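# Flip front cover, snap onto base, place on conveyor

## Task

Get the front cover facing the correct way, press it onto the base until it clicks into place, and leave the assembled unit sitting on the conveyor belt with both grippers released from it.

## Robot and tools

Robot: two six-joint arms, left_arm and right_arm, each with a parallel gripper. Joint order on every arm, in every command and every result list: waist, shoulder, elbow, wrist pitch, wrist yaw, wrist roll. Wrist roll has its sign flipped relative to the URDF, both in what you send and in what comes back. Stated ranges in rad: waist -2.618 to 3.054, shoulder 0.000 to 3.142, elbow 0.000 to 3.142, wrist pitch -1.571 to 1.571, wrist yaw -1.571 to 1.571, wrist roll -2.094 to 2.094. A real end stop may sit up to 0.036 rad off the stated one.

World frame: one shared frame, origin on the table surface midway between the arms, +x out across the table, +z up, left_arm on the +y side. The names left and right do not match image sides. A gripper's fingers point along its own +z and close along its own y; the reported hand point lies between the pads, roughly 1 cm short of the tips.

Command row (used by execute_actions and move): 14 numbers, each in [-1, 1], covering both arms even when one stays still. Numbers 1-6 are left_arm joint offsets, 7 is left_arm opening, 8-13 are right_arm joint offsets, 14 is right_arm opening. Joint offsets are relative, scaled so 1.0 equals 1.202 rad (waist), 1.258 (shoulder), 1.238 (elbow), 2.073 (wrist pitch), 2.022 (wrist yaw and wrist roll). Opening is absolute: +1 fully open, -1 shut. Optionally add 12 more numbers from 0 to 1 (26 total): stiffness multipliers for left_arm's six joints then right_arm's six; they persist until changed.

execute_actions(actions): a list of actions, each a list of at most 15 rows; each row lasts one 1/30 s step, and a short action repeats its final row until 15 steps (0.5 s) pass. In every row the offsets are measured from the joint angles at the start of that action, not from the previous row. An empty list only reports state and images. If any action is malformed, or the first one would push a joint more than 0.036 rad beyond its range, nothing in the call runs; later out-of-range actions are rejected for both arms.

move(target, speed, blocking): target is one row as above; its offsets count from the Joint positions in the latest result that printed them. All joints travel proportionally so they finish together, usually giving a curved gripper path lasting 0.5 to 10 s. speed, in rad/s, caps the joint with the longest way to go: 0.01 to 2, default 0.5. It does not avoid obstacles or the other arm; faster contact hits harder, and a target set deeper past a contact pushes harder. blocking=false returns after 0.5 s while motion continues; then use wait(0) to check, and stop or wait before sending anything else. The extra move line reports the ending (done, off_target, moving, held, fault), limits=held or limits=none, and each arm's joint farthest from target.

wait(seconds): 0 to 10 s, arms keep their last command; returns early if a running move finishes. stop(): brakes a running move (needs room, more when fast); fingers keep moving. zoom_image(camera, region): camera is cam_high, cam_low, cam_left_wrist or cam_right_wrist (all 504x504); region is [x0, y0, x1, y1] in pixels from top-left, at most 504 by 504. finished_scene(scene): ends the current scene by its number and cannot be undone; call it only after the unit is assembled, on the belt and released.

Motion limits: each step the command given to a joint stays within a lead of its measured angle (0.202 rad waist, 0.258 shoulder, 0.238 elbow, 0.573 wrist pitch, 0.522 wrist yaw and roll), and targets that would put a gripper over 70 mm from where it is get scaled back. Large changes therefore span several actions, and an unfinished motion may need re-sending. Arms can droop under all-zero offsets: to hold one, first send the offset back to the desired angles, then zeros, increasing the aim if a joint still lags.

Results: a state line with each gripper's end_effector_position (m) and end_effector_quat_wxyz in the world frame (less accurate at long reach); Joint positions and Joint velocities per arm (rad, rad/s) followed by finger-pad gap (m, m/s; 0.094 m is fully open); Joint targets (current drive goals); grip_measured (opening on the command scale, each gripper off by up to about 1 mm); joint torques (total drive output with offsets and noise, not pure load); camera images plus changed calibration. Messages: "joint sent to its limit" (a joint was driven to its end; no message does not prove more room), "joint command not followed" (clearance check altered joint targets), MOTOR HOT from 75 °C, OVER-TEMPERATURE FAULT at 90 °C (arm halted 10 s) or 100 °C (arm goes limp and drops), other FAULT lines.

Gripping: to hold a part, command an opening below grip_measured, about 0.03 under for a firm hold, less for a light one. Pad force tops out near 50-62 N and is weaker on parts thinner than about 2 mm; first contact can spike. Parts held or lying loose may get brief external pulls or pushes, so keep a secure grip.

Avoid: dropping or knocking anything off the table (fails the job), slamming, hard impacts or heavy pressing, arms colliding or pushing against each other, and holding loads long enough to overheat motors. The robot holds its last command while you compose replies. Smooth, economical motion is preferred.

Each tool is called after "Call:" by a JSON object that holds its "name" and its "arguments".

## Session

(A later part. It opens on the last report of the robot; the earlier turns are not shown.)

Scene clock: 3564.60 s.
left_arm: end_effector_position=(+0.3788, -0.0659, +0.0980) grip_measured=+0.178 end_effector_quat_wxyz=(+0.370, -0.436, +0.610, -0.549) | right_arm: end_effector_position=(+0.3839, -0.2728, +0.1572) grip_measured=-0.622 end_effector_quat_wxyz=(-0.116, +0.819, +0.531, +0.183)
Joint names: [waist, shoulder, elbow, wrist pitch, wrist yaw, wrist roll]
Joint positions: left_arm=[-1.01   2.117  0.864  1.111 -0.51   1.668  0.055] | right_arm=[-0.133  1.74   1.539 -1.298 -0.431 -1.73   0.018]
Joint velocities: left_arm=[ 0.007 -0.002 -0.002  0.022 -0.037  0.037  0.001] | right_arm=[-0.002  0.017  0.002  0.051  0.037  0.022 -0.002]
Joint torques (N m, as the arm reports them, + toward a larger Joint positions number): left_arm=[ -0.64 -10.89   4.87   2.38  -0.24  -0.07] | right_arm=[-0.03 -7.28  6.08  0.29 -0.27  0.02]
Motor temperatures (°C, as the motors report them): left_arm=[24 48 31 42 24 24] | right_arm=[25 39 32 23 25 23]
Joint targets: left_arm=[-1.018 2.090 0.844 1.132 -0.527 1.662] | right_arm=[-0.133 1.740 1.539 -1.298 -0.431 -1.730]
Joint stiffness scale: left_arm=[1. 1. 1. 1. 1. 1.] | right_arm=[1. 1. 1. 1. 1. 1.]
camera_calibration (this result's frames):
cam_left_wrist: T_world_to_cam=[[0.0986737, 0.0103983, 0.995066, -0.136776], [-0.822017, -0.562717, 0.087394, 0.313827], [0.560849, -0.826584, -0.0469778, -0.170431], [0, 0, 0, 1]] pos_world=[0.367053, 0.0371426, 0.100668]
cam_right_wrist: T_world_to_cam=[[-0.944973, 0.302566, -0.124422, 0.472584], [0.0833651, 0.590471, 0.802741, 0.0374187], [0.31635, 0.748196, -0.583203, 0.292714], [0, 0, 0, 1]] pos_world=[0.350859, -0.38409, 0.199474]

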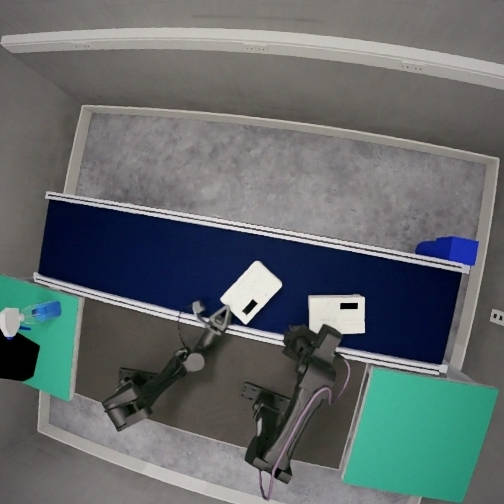

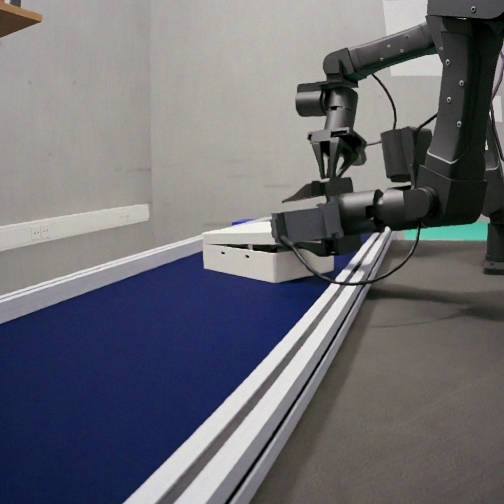

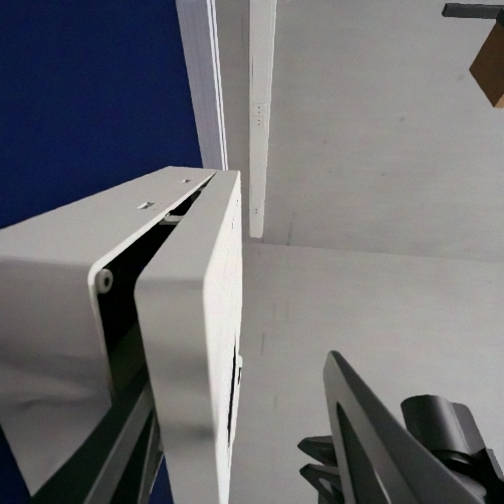

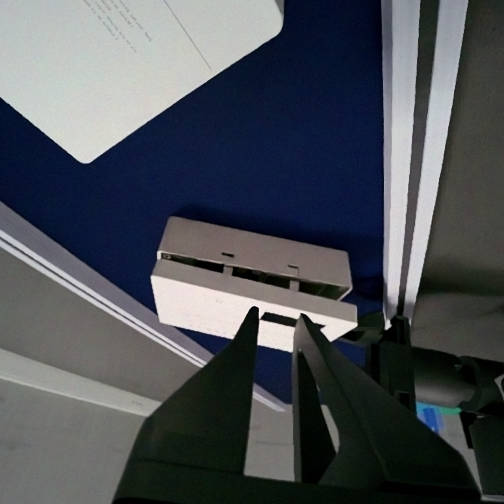

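Call:
{"name": "execute_actions", "arguments": {"actions": [[[-0.0067,-0.0215,-0.0162,0.0101,-0.0084,-0.003,0.20,0,0,0,0,0,0,-0.62],[-0.0067,-0.0215,-0.0162,0.0101,-0.0084,-0.003,0.22,0,0,0,0,0,0,-0.62],[-0.0067,-0.0215,-0.0162,0.0101,-0.0084,-0.003,0.24,0,0,0,0,0,0,-0.62],[-0.0067,-0.0215,-0.0162,0.0101,-0.0084,-0.003,0.26,0,0,0,0,0,0,-0.62],[-0.0067,-0.0215,-0.0162,0.0101,-0.0084,-0.003,0.28,0,0,0,0,0,0,-0.62],[-0.0067,-0.0215,-0.0162,0.0101,-0.0084,-0.003,0.30,0,0,0,0,0,0,-0.62],[-0.0067,-0.0215,-0.0162,0.0101,-0.0084,-0.003,0.32,0,0,0,0,0,0,-0.62],[-0.0067,-0.0215,-0.0162,0.0101,-0.0084,-0.003,0.34,0,0,0,0,0,0,-0.62],[-0.0067,-0.0215,-0.0162,0.0101,-0.0084,-0.003,0.36,0,0,0,0,0,0,-0.62],[-0.0067,-0.0215,-0.0162,0.0101,-0.0084,-0.003,0.38,0,0,0,0,0,0,-0.62],[-0.0067,-0.0215,-0.0162,0.0101,-0.0084,-0.003,0.40,0,0,0,0,0,0,-0.62],[-0.0067,-0.0215,-0.0162,0.0101,-0.0084,-0.003,0.42,0,0,0,0,0,0,-0.62],[-0.0067,-0.0215,-0.0162,0.0101,-0.0084,-0.003,0.44,0,0,0,0,0,0,-0.62]]]}}

Call:
{"name": "zoom_image", "arguments": {"camera": "cam_left_wrist", "region": [60, 150, 280, 370]}}

Call:
{"name": "zoom_image", "arguments": {"camera": "cam_right_wrist", "region": [130, 200, 400, 360]}}

Call:
{"name": "zoom_image", "arguments": {"camera": "cam_low", "region": [190, 200, 350, 300]}}

Scene clock: 3616.13 s.
left_arm: end_effector_position=(+0.3791, -0.0656, +0.0999) grip_measured=+0.438 end_effector_quat_wxyz=(+0.371, -0.436, +0.606, -0.551) | right_arm: end_effector_position=(+0.3839, -0.2728, +0.1572) grip_measured=-0.622 end_effector_quat_wxyz=(-0.116, +0.819, +0.531, +0.183)
Joint names: [waist, shoulder, elbow, wrist pitch, wrist yaw, wrist roll]
Joint positions: left_arm=[-1.01   2.117  0.864  1.119 -0.513  1.668  0.068] | right_arm=[-0.133  1.74   1.539 -1.298 -0.431 -1.73   0.018]
Joint velocities: left_arm=[-0.022 -0.012  0.002 -0.022 -0.037 -0.007  0.001] | right_arm=[-0.007  0.002  0.002 -0.037 -0.007 -0.037  0.   ]
Joint torques (N m, as the arm reports them, + toward a larger Joint positions number): left_arm=[ -0.68 -11.1    4.86   2.25  -0.18  -0.06] | right_arm=[-0.02 -7.28  6.09  0.3  -0.27  0.02]
Motor temperatures (°C, as the motors report them): left_arm=[24 48 28 42 24 24] | right_arm=[25 39 32 23 25 23]
Joint targets: left_arm=[-1.018 2.090 0.844 1.132 -0.527 1.662] | right_arm=[-0.133 1.740 1.539 -1.298 -0.431 -1.730]
Joint stiffness scale: left_arm=[1. 1. 1. 1. 1. 1.] | right_arm=[1. 1. 1. 1. 1. 1.]
camera_calibration (this result's frames):
cam_left_wrist: T_world_to_cam=[[0.0932254, 0.016518, 0.995508, -0.136202], [-0.820999, -0.564378, 0.0862478, 0.313701], [0.563267, -0.825351, -0.0390531, -0.17195], [0, 0, 0, 1]] pos_world=[0.367099, 0.0373765, 0.10182]
cam_right_wrist: T_world_to_cam=[[-0.944973, 0.302566, -0.124422, 0.472584], [0.0833651, 0.590471, 0.802741, 0.0374187], [0.31635, 0.748196, -0.583203, 0.292714], [0, 0, 0, 1]] pos_world=[0.350859, -0.38409, 0.199474]

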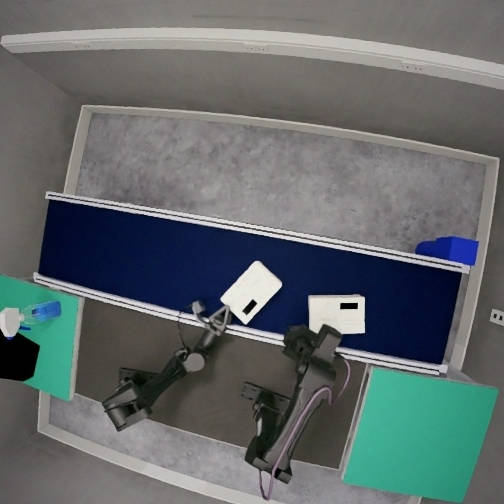

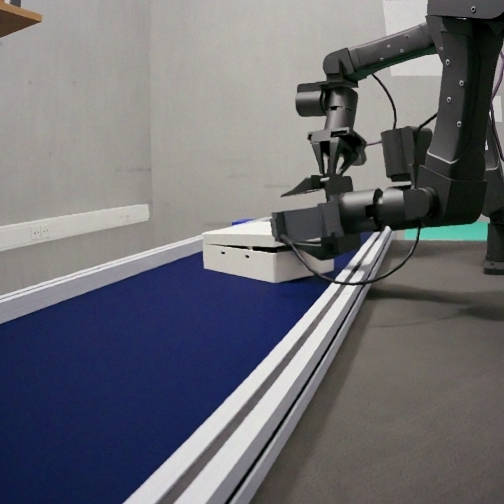

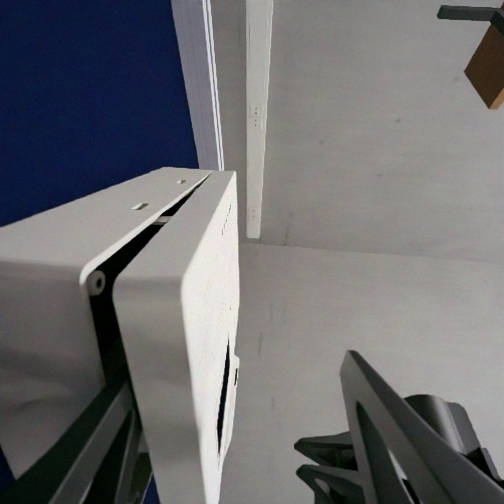

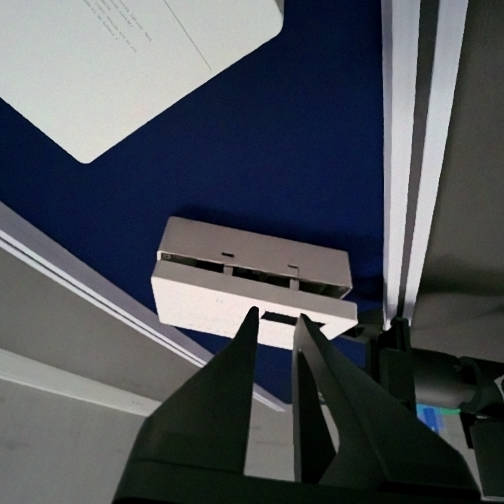

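Region (60, 150, 280, 370) of cam_left_wrist's 504x504 image, scaled by 2.291, with more detail than that image has.

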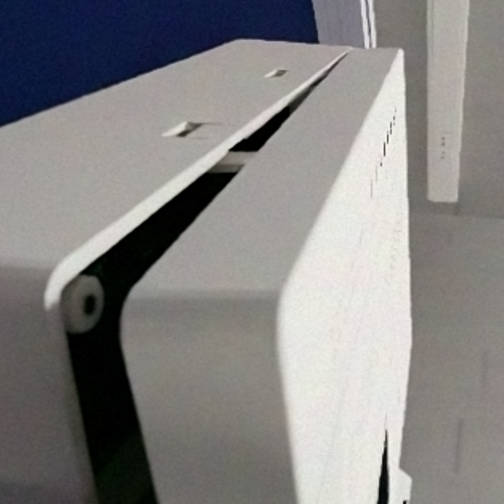

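Region (130, 200, 400, 360) of cam_right_wrist's 504x504 image, scaled by 1.867, with more detail than that image has; it fills the top 299 rows of this view, and the rest is white.

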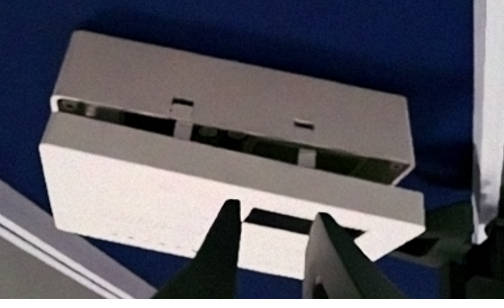

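Region (190, 200, 350, 300) of cam_low's 504x504 image, scaled by 3.150, with more detail than that image has; it fills the top 315 rows of this view, and the rest is white.

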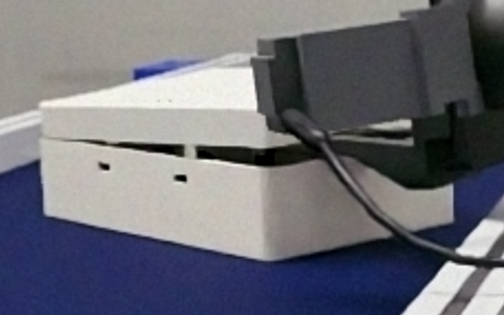

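Call:
{"name": "zoom_image", "arguments": {"camera": "cam_right_wrist", "region": [200, 235, 320, 305]}}

Call:
{"name": "zoom_image", "arguments": {"camera": "cam_right_wrist", "region": [145, 230, 265, 300]}}

Call:
{"name": "zoom_image", "arguments": {"camera": "cam_right_wrist", "region": [270, 255, 390, 345]}}

Region (200, 235, 320, 305) of cam_right_wrist's 504x504 image, scaled by 4.200, with more detail than that image has; it fills the top 294 rows of this view, and the rest is white.

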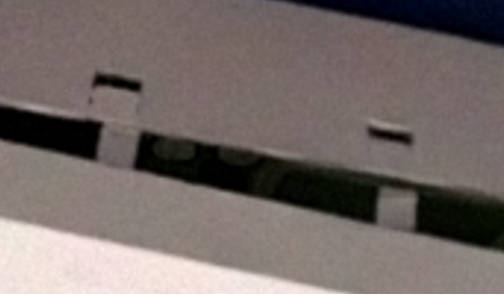

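Region (145, 230, 265, 300) of cam_right_wrist's 504x504 image, scaled by 4.200, with more detail than that image has; it fills the top 294 rows of this view, and the rest is white.

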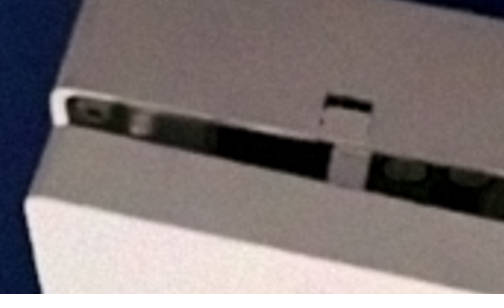

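Region (270, 255, 390, 345) of cam_right_wrist's 504x504 image, scaled by 4.200, with more detail than that image has; it fills the top 378 rows of this view, and the rest is white.

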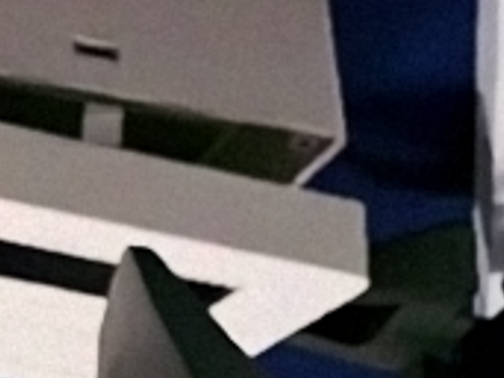

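Call:
{"name": "execute_actions", "arguments": {"actions": [[[0.005,-0.0215,-0.0162,0.0058,-0.004,-0.003,0.44,0,0,0,0,0,0,-0.62],[0.006,-0.0215,-0.0162,0.0058,-0.004,-0.003,0.44,0,0,0,0,0,0,-0.62],[0.007,-0.0215,-0.0162,0.0058,-0.004,-0.003,0.44,0,0,0,0,0,0,-0.62],[0.008,-0.0215,-0.0162,0.0058,-0.004,-0.003,0.44,0,0,0,0,0,0,-0.62],[0.009,-0.0215,-0.0162,0.0058,-0.004,-0.003,0.44,0,0,0,0,0,0,-0.62],[0.010,-0.0215,-0.0162,0.0058,-0.004,-0.003,0.44,0,0,0,0,0,0,-0.62],[0.011,-0.0215,-0.0162,0.0058,-0.004,-0.003,0.44,0,0,0,0,0,0,-0.62],[0.012,-0.0215,-0.0162,0.0058,-0.004,-0.003,0.44,0,0,0,0,0,0,-0.62],[0.013,-0.0215,-0.0162,0.0058,-0.004,-0.003,0.44,0,0,0,0,0,0,-0.62],[0.014,-0.0215,-0.0162,0.0058,-0.004,-0.003,0.44,0,0,0,0,0,0,-0.62]]]}}

Call:
{"name": "zoom_image", "arguments": {"camera": "cam_left_wrist", "region": [60, 150, 280, 370]}}

Call:
{"name": "zoom_image", "arguments": {"camera": "cam_right_wrist", "region": [200, 235, 390, 345]}}

Scene clock: 3728.20 s.
left_arm: end_effector_position=(+0.3822, -0.0619, +0.1002) grip_measured=+0.438 end_effector_quat_wxyz=(+0.374, -0.439, +0.604, -0.550) | right_arm: end_effector_position=(+0.3839, -0.2728, +0.1572) grip_measured=-0.622 end_effector_quat_wxyz=(-0.116, +0.819, +0.531, +0.183)
Joint names: [waist, shoulder, elbow, wrist pitch, wrist yaw, wrist roll]
Joint positions: left_arm=[-1.001  2.117  0.864  1.121 -0.513  1.668  0.068] | right_arm=[-0.133  1.74   1.539 -1.298 -0.431 -1.73   0.018]
Joint velocities: left_arm=[-0.012  0.002 -0.007 -0.007  0.051 -0.037 -0.   ] | right_arm=[-0.042 -0.012  0.012 -0.037 -0.022  0.007  0.   ]
Joint torques (N m, as the arm reports them, + toward a larger Joint positions number): left_arm=[  0.75 -11.01   4.84   2.25  -0.14  -0.05] | right_arm=[-0.03 -7.28  6.09  0.3  -0.27  0.02]
Motor temperatures (°C, as the motors report them): left_arm=[24 49 27 42 24 24] | right_arm=[25 38 32 23 25 23]
Joint targets: left_arm=[-0.993 2.090 0.844 1.131 -0.521 1.662] | right_arm=[-0.133 1.740 1.539 -1.298 -0.431 -1.730]
Joint stiffness scale: left_arm=[1. 1. 1. 1. 1. 1.] | right_arm=[1. 1. 1. 1. 1. 1.]
camera_calibration (this result's frames):
cam_left_wrist: T_world_to_cam=[[0.0920366, 0.0185265, 0.995583, -0.136327], [-0.81567, -0.572082, 0.0860502, 0.315821], [0.57115, -0.819987, -0.0375411, -0.173477], [0, 0, 0, 1]] pos_world=[0.369234, 0.0409529, 0.102036]
cam_right_wrist: T_world_to_cam=[[-0.944973, 0.302566, -0.124422, 0.472584], [0.0833651, 0.590471, 0.802741, 0.0374187], [0.31635, 0.748196, -0.583203, 0.292714], [0, 0, 0, 1]] pos_world=[0.350859, -0.38409, 0.199474]

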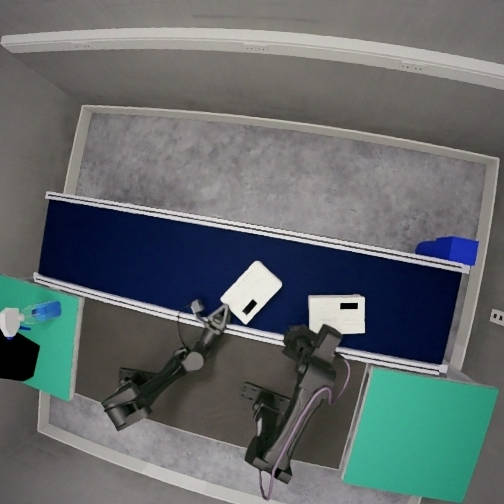

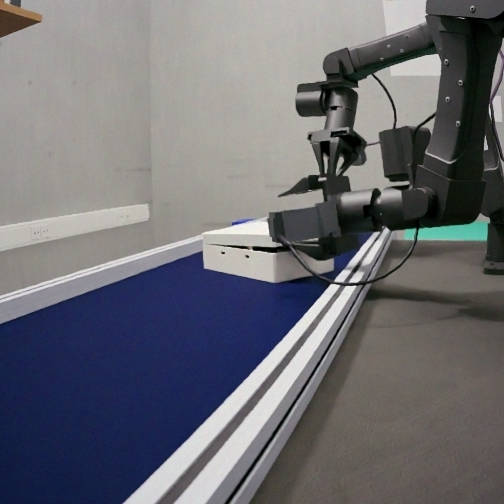

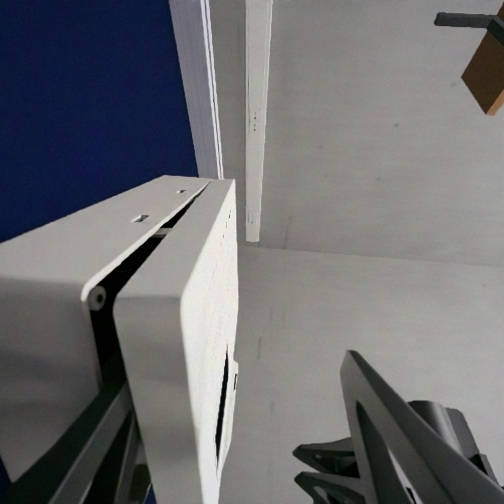

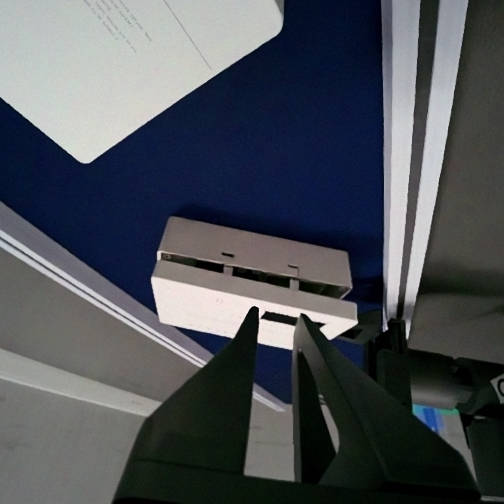

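Region (60, 150, 280, 370) of cam_left_wrist's 504x504 image, scaled by 2.291, with more detail than that image has.

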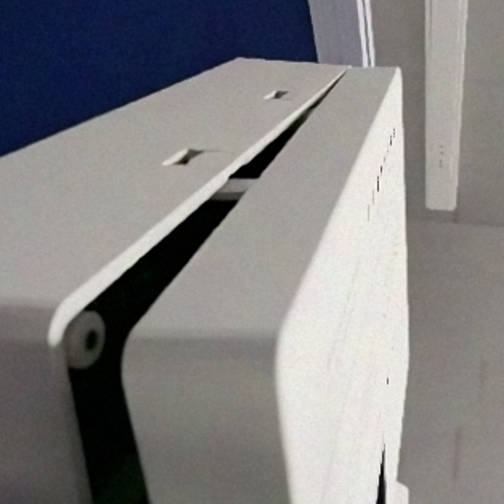

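Region (200, 235, 390, 345) of cam_right_wrist's 504x504 image, scaled by 2.653, with more detail than that image has; it fills the top 292 rows of this view, and the rest is white.

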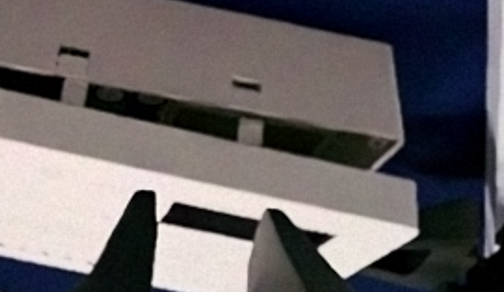

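Call:
{"name": "execute_actions", "arguments": {"actions": [[[-0.0067,-0.0215,-0.0162,0.0100,-0.0064,-0.003,0.44,0,0,0,0,0,0,-0.62],[-0.0077,-0.0237,-0.0206,0.0112,-0.0070,-0.003,0.44,0,0,0,0,0,0,-0.62],[-0.0087,-0.0258,-0.0251,0.0124,-0.0076,-0.003,0.44,0,0,0,0,0,0,-0.62],[-0.0097,-0.0280,-0.0295,0.0136,-0.0082,-0.003,0.44,0,0,0,0,0,0,-0.62],[-0.0107,-0.0301,-0.0340,0.0149,-0.0088,-0.003,0.44,0,0,0,0,0,0,-0.62],[-0.0117,-0.0323,-0.0384,0.0161,-0.0094,-0.003,0.44,0,0,0,0,0,0,-0.62],[-0.0127,-0.0344,-0.0429,0.0173,-0.0100,-0.003,0.44,0,0,0,0,0,0,-0.62],[-0.0138,-0.0366,-0.0473,0.0185,-0.0106,-0.003,0.44,0,0,0,0,0,0,-0.62],[-0.0148,-0.0388,-0.0517,0.0197,-0.0112,-0.003,0.44,0,0,0,0,0,0,-0.62],[-0.0158,-0.0409,-0.0562,0.0209,-0.0118,-0.003,0.44,0,0,0,0,0,0,-0.62],[-0.0168,-0.0431,-0.0606,0.0221,-0.0124,-0.003,0.44,0,0,0,0,0,0,-0.62],[-0.0178,-0.0452,-0.0651,0.0234,-0.0130,-0.003,0.44,0,0,0,0,0,0,-0.62],[-0.0188,-0.0474,-0.0695,0.0246,-0.0136,-0.003,0.44,0,0,0,0,0,0,-0.62],[-0.0198,-0.0495,-0.0740,0.0258,-0.0142,-0.003,0.44,0,0,0,0,0,0,-0.62],[-0.0208,-0.0517,-0.0784,0.0270,-0.0148,-0.003,0.44,0,0,0,0,0,0,-0.62]]]}}

Call:
{"name": "wait", "arguments": {"seconds": 1}}

Call:
{"name": "zoom_image", "arguments": {"camera": "cam_left_wrist", "region": [40, 130, 300, 390]}}

Call:
{"name": "zoom_image", "arguments": {"camera": "cam_right_wrist", "region": [130, 200, 400, 360]}}

Call:
{"name": "zoom_image", "arguments": {"camera": "cam_low", "region": [190, 200, 350, 300]}}

Scene clock: 3797.77 s.
left_arm: end_effector_position=(+0.3688, -0.0546, +0.1017) grip_measured=+0.438 end_effector_quat_wxyz=(+0.373, -0.438, +0.604, -0.552) | right_arm: end_effector_position=(+0.3839, -0.2728, +0.1572) grip_measured=-0.622 end_effector_quat_wxyz=(-0.116, +0.819, +0.531, +0.183)
Joint names: [waist, shoulder, elbow, wrist pitch, wrist yaw, wrist roll]
Joint positions: left_arm=[-1.015  2.082  0.798  1.154 -0.524  1.668  0.068] | right_arm=[-0.133  1.74   1.539 -1.298 -0.431 -1.73   0.018]
Joint velocities: left_arm=[-0.042 -0.076 -0.149  0.095 -0.037  0.037 -0.001] | right_arm=[ 0.017 -0.002 -0.012 -0.022 -0.007 -0.037 -0.   ]
Joint torques (N m, as the arm reports them, + toward a larger Joint positions number): left_arm=[ -0.71 -10.5    4.53   2.26  -0.22  -0.03] | right_arm=[-0.03 -7.28  6.09  0.3  -0.27  0.01]
Motor temperatures (°C, as the motors report them): left_arm=[24 49 27 42 24 24] | right_arm=[25 38 32 23 25 23]
Joint targets: left_arm=[-1.026 2.052 0.767 1.177 -0.543 1.662] | right_arm=[-0.133 1.740 1.539 -1.298 -0.431 -1.730]
Joint stiffness scale: left_arm=[1. 1. 1. 1. 1. 1.] | right_arm=[1. 1. 1. 1. 1. 1.]
camera_calibration (this result's frames):
cam_left_wrist: T_world_to_cam=[[0.0893235, 0.019339, 0.995815, -0.135675], [-0.817919, -0.569106, 0.0844187, 0.310124], [0.568357, -0.822037, -0.0350168, -0.159067], [0, 0, 0, 1]] pos_world=[0.356182, 0.0483581, 0.103357]
cam_right_wrist: T_world_to_cam=[[-0.944973, 0.302566, -0.124422, 0.472584], [0.0833651, 0.590471, 0.802741, 0.0374187], [0.31635, 0.748196, -0.583203, 0.292714], [0, 0, 0, 1]] pos_world=[0.350859, -0.38409, 0.199474]

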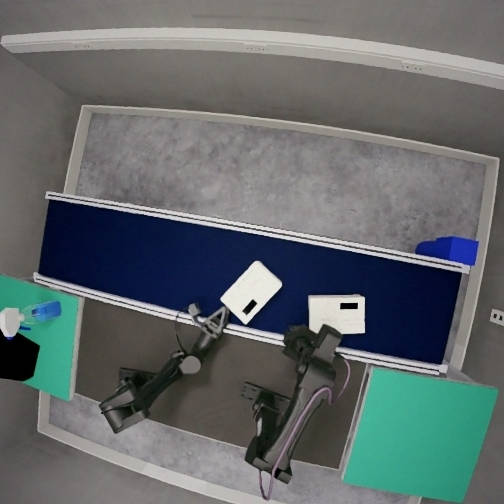

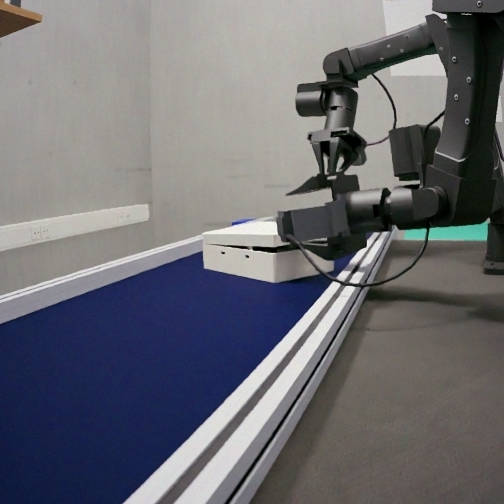

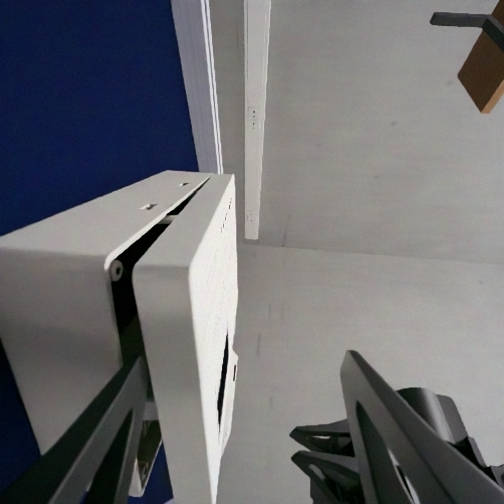

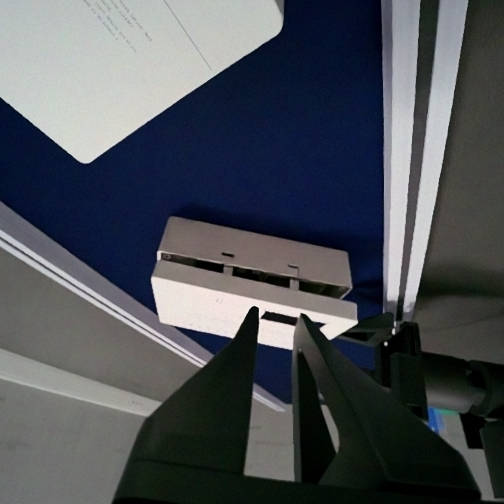

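Scene clock: 3798.77 s.
left_arm: end_effector_position=(+0.3671, -0.0530, +0.1033) grip_measured=+0.438 end_effector_quat_wxyz=(+0.375, -0.438, +0.601, -0.554) | right_arm: end_effector_position=(+0.3839, -0.2728, +0.1572) grip_measured=-0.622 end_effector_quat_wxyz=(-0.116, +0.819, +0.531, +0.183)
Joint names: [waist, shoulder, elbow, wrist pitch, wrist yaw, wrist roll]
Joint positions: left_arm=[-1.017  2.077  0.788  1.166 -0.529  1.668  0.068] | right_arm=[-0.133  1.74   1.539 -1.298 -0.431 -1.73   0.018]
Joint velocities: left_arm=[ 0.027 -0.002 -0.007  0.022 -0.066 -0.037 -0.001] | right_arm=[-0.002  0.002  0.002  0.022  0.037  0.037 -0.   ]
Joint torques (N m, as the arm reports them, + toward a larger Joint positions number): left_arm=[ -0.69 -10.38   4.53   2.26  -0.18  -0.04] | right_arm=[-0.03 -7.27  6.09  0.3  -0.27  0.02]
Motor temperatures (°C, as the motors report them): left_arm=[24 49 27 41 24 24] | right_arm=[25 38 32 23 25 23]
Joint targets: left_arm=[-1.025 2.052 0.767 1.177 -0.543 1.662] | right_arm=[-0.133 1.740 1.539 -1.298 -0.431 -1.730]
Joint stiffness scale: left_arm=[1. 1. 1. 1. 1. 1.] | right_arm=[1. 1. 1. 1. 1. 1.]
wait: 1.00 s; at rest by 0.43 s
camera_calibration (this result's frames):
cam_left_wrist: T_world_to_cam=[[0.0843708, 0.0244316, 0.996135, -0.135092], [-0.816615, -0.571159, 0.0831743, 0.309021], [0.570983, -0.820476, -0.0282379, -0.158333], [0, 0, 0, 1]] pos_world=[0.354154, 0.0498919, 0.104396]
cam_right_wrist: T_world_to_cam=[[-0.944973, 0.302566, -0.124422, 0.472584], [0.0833651, 0.590471, 0.802741, 0.0374187], [0.31635, 0.748196, -0.583203, 0.292714], [0, 0, 0, 1]] pos_world=[0.350859, -0.38409, 0.199474]

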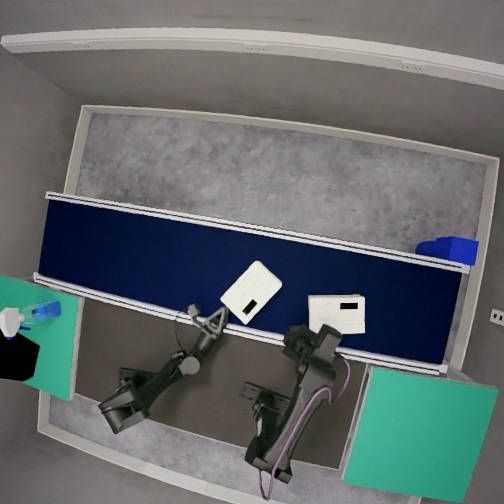

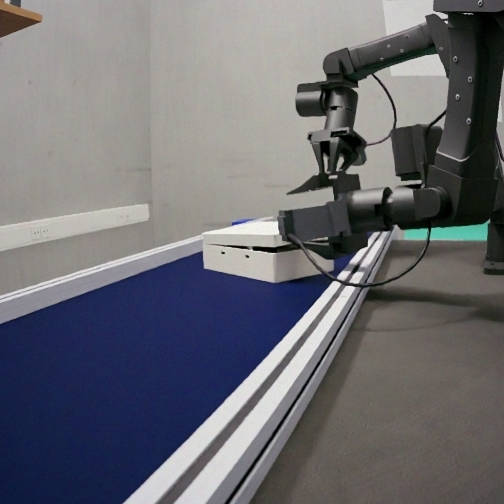

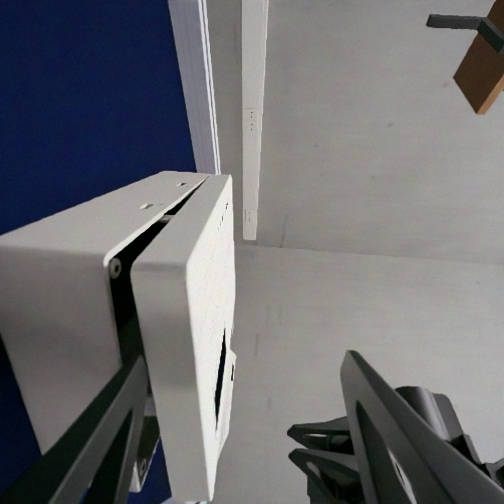

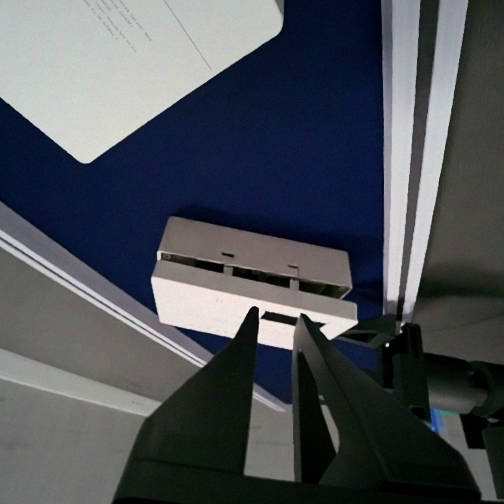

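Region (40, 130, 300, 390) of cam_left_wrist's 504x504 image, scaled by 1.938, with more detail than that image has.

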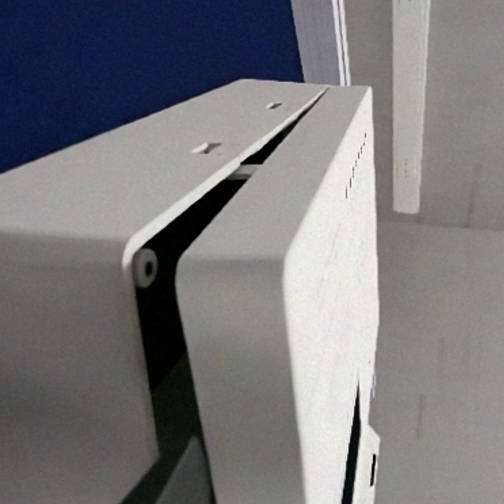

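Region (130, 200, 400, 360) of cam_right_wrist's 504x504 image, scaled by 1.867, with more detail than that image has; it fills the top 299 rows of this view, and the rest is white.

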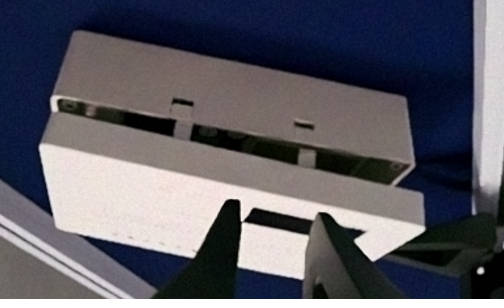

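Region (190, 200, 350, 300) of cam_low's 504x504 image, scaled by 3.150, with more detail than that image has; it fills the top 315 rows of this view, and the rest is white.

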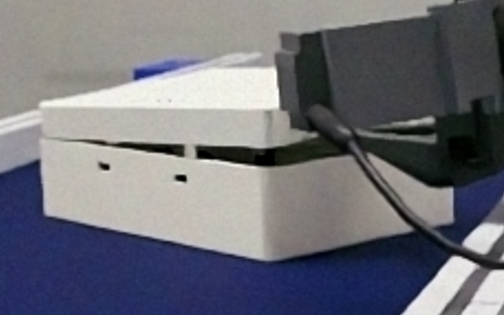

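Call:
{"name": "execute_actions", "arguments": {"actions": [[[-0.0067,-0.0199,-0.0170,0.0085,-0.0069,-0.003,0.44,0,0,0,0,0,0,-0.62],[-0.0078,-0.0223,-0.0220,0.0097,-0.0076,-0.003,0.44,0,0,0,0,0,0,-0.62],[-0.0090,-0.0248,-0.0269,0.0109,-0.0082,-0.003,0.44,0,0,0,0,0,0,-0.62],[-0.0101,-0.0272,-0.0319,0.0121,-0.0089,-0.003,0.44,0,0,0,0,0,0,-0.62],[-0.0112,-0.0297,-0.0368,0.0133,-0.0096,-0.003,0.44,0,0,0,0,0,0,-0.62],[-0.0123,-0.0321,-0.0418,0.0145,-0.0103,-0.003,0.44,0,0,0,0,0,0,-0.62],[-0.0135,-0.0346,-0.0467,0.0157,-0.0109,-0.003,0.44,0,0,0,0,0,0,-0.62],[-0.0146,-0.0370,-0.0517,0.0169,-0.0116,-0.003,0.44,0,0,0,0,0,0,-0.62],[-0.0157,-0.0394,-0.0567,0.0181,-0.0123,-0.003,0.44,0,0,0,0,0,0,-0.62],[-0.0169,-0.0419,-0.0616,0.0193,-0.0129,-0.003,0.44,0,0,0,0,0,0,-0.62],[-0.0180,-0.0443,-0.0666,0.0205,-0.0136,-0.003,0.44,0,0,0,0,0,0,-0.62],[-0.0191,-0.0468,-0.0715,0.0217,-0.0143,-0.003,0.44,0,0,0,0,0,0,-0.62],[-0.0202,-0.0492,-0.0765,0.0229,-0.0150,-0.003,0.44,0,0,0,0,0,0,-0.62],[-0.0214,-0.0517,-0.0814,0.0241,-0.0156,-0.003,0.44,0,0,0,0,0,0,-0.62],[-0.0225,-0.0541,-0.0864,0.0253,-0.0163,-0.003,0.44,0,0,0,0,0,0,-0.62]]]}}

Call:
{"name": "wait", "arguments": {"seconds": 0.6}}

Call:
{"name": "zoom_image", "arguments": {"camera": "cam_left_wrist", "region": [40, 130, 340, 430]}}

Call:
{"name": "zoom_image", "arguments": {"camera": "cam_right_wrist", "region": [130, 200, 400, 360]}}

Call:
{"name": "zoom_image", "arguments": {"camera": "cam_low", "region": [190, 200, 350, 300]}}

Scene clock: 3828.53 s.
left_arm: end_effector_position=(+0.3519, -0.0436, +0.1022) grip_measured=+0.438 end_effector_quat_wxyz=(+0.374, -0.437, +0.604, -0.552) | right_arm: end_effector_position=(+0.3839, -0.2728, +0.1572) grip_measured=-0.622 end_effector_quat_wxyz=(-0.116, +0.819, +0.531, +0.183)
Joint names: [waist, shoulder, elbow, wrist pitch, wrist yaw, wrist roll]
Joint positions: left_arm=[-1.033  2.039  0.713  1.196 -0.542  1.668  0.068] | right_arm=[-0.133  1.74   1.539 -1.298 -0.431 -1.73   0.018]
Joint velocities: left_arm=[-0.022 -0.085 -0.154 -0.022 -0.125  0.022 -0.   ] | right_arm=[-0.007  0.002 -0.027 -0.095 -0.051  0.022 -0.   ]
Joint torques (N m, as the arm reports them, + toward a larger Joint positions number): left_arm=[ -1.04 -10.08   4.24   2.27  -0.24  -0.04] | right_arm=[-0.03 -7.28  6.09  0.3  -0.27  0.02]
Motor temperatures (°C, as the motors report them): left_arm=[24 48 27 41 24 24] | right_arm=[25 38 32 23 25 23]
Joint targets: left_arm=[-1.044 2.009 0.681 1.218 -0.562 1.662] | right_arm=[-0.133 1.740 1.539 -1.298 -0.431 -1.730]
Joint stiffness scale: left_arm=[1. 1. 1. 1. 1. 1.] | right_arm=[1. 1. 1. 1. 1. 1.]
camera_calibration (this result's frames):
cam_left_wrist: T_world_to_cam=[[0.0872581, 0.0181255, 0.996021, -0.134202], [-0.81818, -0.56908, 0.0820341, 0.302854], [0.568303, -0.822082, -0.0348269, -0.140451], [0, 0, 0, 1]] pos_world=[0.339317, 0.0593184, 0.103932]
cam_right_wrist: T_world_to_cam=[[-0.944973, 0.302566, -0.124422, 0.472584], [0.0833651, 0.590471, 0.802741, 0.0374187], [0.31635, 0.748196, -0.583203, 0.292714], [0, 0, 0, 1]] pos_world=[0.350859, -0.38409, 0.199474]

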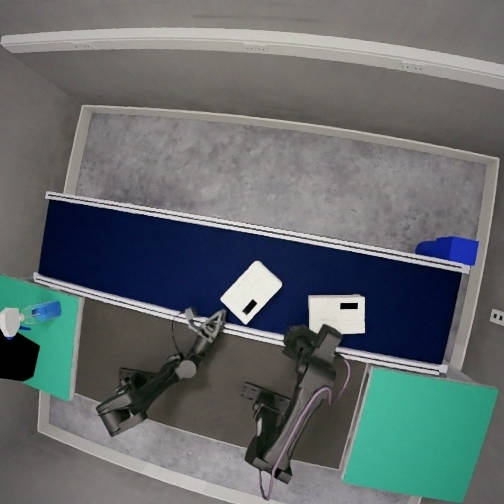

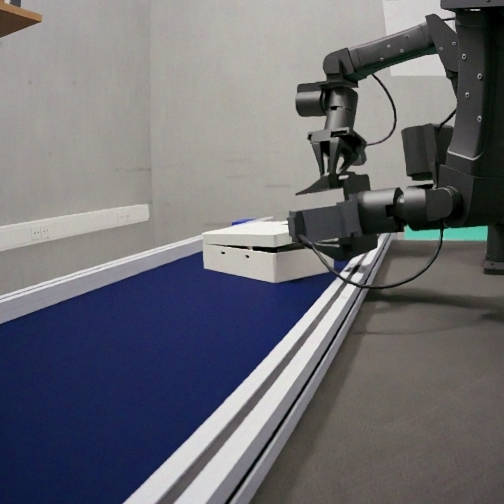

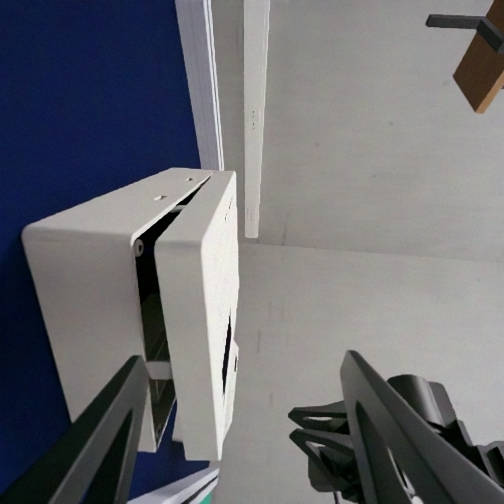

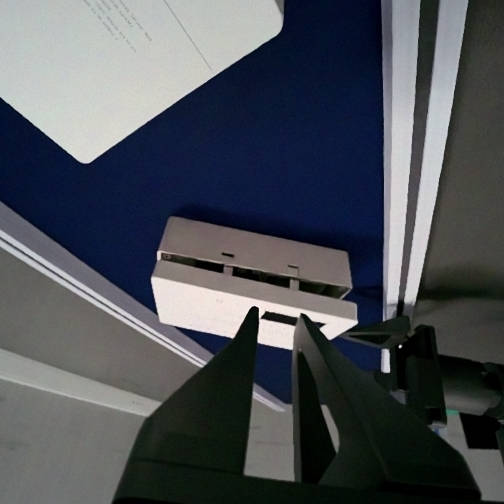

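Scene clock: 3829.13 s.
left_arm: end_effector_position=(+0.3499, -0.0417, +0.1033) grip_measured=+0.438 end_effector_quat_wxyz=(+0.376, -0.437, +0.602, -0.553) | right_arm: end_effector_position=(+0.3839, -0.2728, +0.1572) grip_measured=-0.622 end_effector_quat_wxyz=(-0.116, +0.819, +0.531, +0.183)
Joint names: [waist, shoulder, elbow, wrist pitch, wrist yaw, wrist roll]
Joint positions: left_arm=[-1.036  2.033  0.702  1.207 -0.548  1.668  0.068] | right_arm=[-0.133  1.74   1.539 -1.298 -0.431 -1.73   0.018]
Joint velocities: left_arm=[-0.007 -0.022 -0.027  0.051 -0.066 -0.066  0.001] | right_arm=[ 0.012  0.012  0.012  0.037 -0.007  0.022  0.001]
Joint torques (N m, as the arm reports them, + toward a larger Joint positions number): left_arm=[-0.81 -9.94  4.4   2.28 -0.18 -0.07] | right_arm=[-0.03 -7.28  6.08  0.3  -0.27  0.02]
Motor temperatures (°C, as the motors report them): left_arm=[24 48 27 41 24 24] | right_arm=[25 38 32 23 25 23]
Joint targets: left_arm=[-1.044 2.009 0.681 1.218 -0.562 1.662] | right_arm=[-0.133 1.740 1.539 -1.298 -0.431 -1.730]
Joint stiffness scale: left_arm=[1. 1. 1. 1. 1. 1.] | right_arm=[1. 1. 1. 1. 1. 1.]
wait: 0.60 s; at rest by 0.43 s
camera_calibration (this result's frames):
cam_left_wrist: T_world_to_cam=[[0.0835477, 0.0217882, 0.996266, -0.1338], [-0.816765, -0.571258, 0.0809879, 0.301697], [0.57089, -0.820481, -0.0299315, -0.139028], [0, 0, 0, 1]] pos_world=[0.336964, 0.0611928, 0.104705]
cam_right_wrist: T_world_to_cam=[[-0.944973, 0.302566, -0.124422, 0.472584], [0.0833651, 0.590471, 0.802741, 0.0374187], [0.31635, 0.748196, -0.583203, 0.292714], [0, 0, 0, 1]] pos_world=[0.350859, -0.38409, 0.199474]

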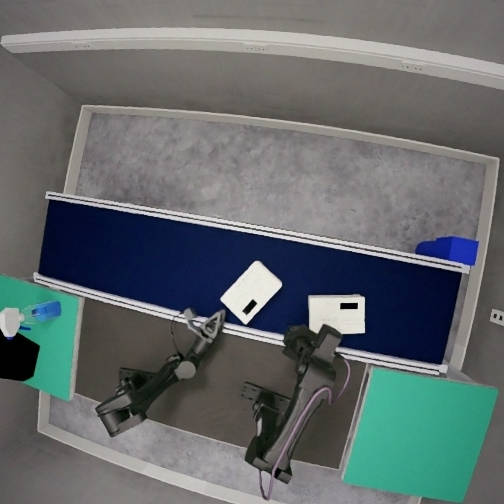

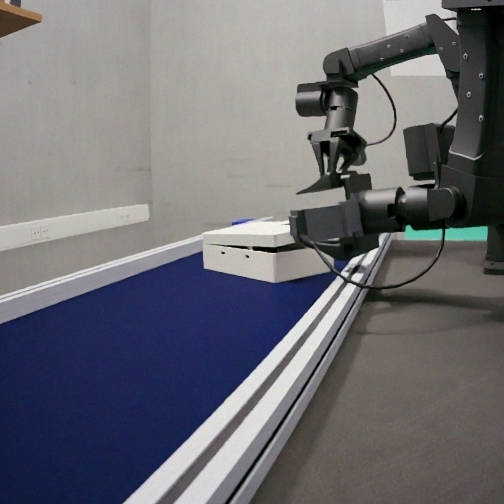

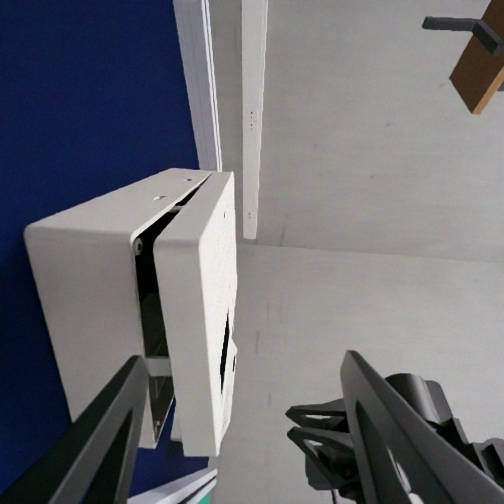

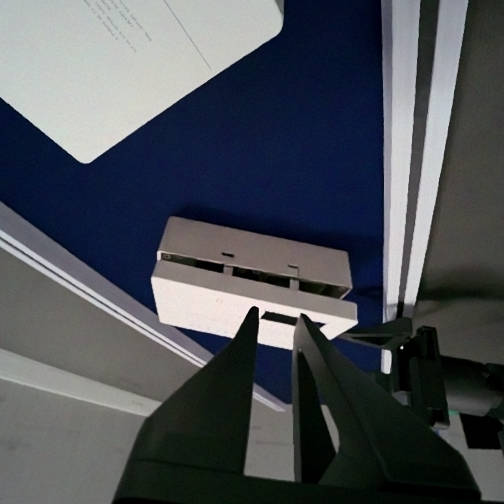

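Region (40, 130, 340, 430) of cam_left_wrist's 504x504 image, scaled by 1.680, with more detail than that image has.

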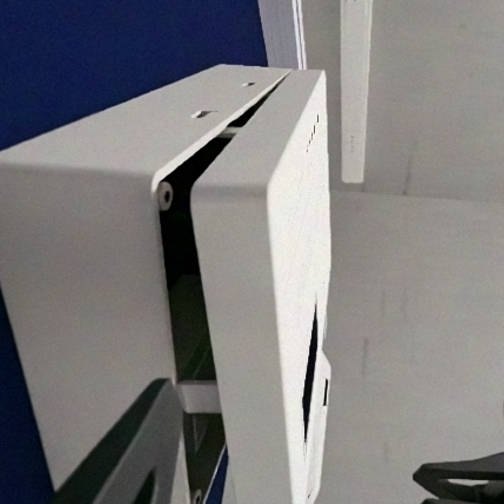

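Region (130, 200, 400, 360) of cam_right_wrist's 504x504 image, scaled by 1.867, with more detail than that image has; it fills the top 299 rows of this view, and the rest is white.

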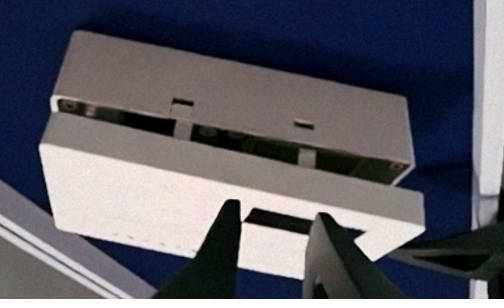

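Region (190, 200, 350, 300) of cam_low's 504x504 image, scaled by 3.150, with more detail than that image has; it fills the top 315 rows of this view, and the rest is white.

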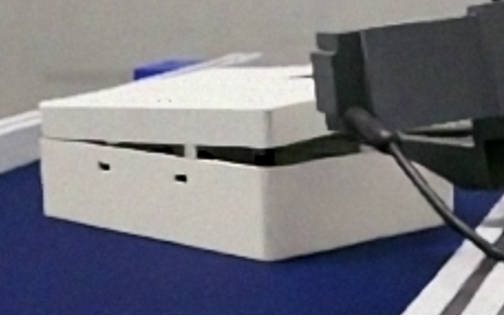

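Call:
{"name": "zoom_image", "arguments": {"camera": "cam_right_wrist", "region": [260, 250, 340, 310]}}

Call:
{"name": "zoom_image", "arguments": {"camera": "cam_right_wrist", "region": [190, 235, 270, 295]}}

Call:
{"name": "zoom_image", "arguments": {"camera": "cam_left_wrist", "region": [110, 150, 230, 270]}}

Call:
{"name": "zoom_image", "arguments": {"camera": "cam_left_wrist", "region": [110, 300, 230, 460]}}

Region (260, 250, 340, 310) of cam_right_wrist's 504x504 image, scaled by 6.300, with more detail than that image has; it fills the top 378 rows of this view, and the rest is white.

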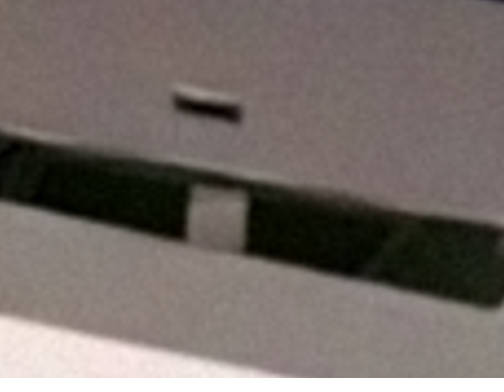

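Region (190, 235, 270, 295) of cam_right_wrist's 504x504 image, scaled by 6.300, with more detail than that image has; it fills the top 378 rows of this view, and the rest is white.

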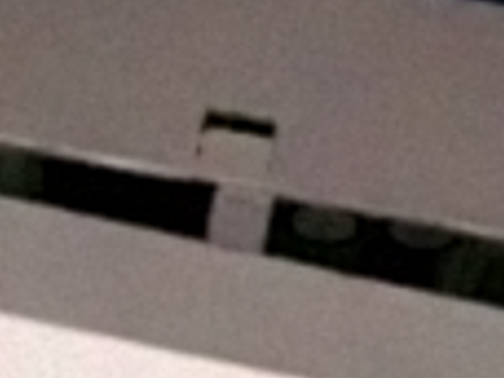

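Region (110, 150, 230, 270) of cam_left_wrist's 504x504 image, scaled by 4.200, with more detail than that image has.

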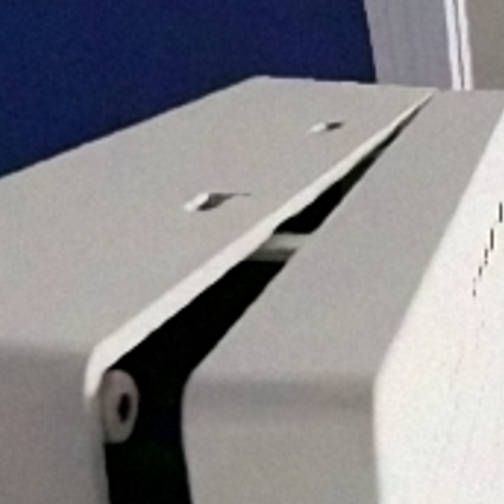

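Region (110, 300, 230, 460) of cam_left_wrist's 504x504 image, scaled by 3.150, with more detail than that image has; it fills the left 378 columns of this view, and the rest is white.

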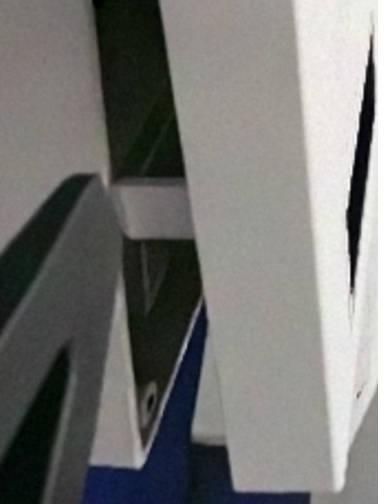

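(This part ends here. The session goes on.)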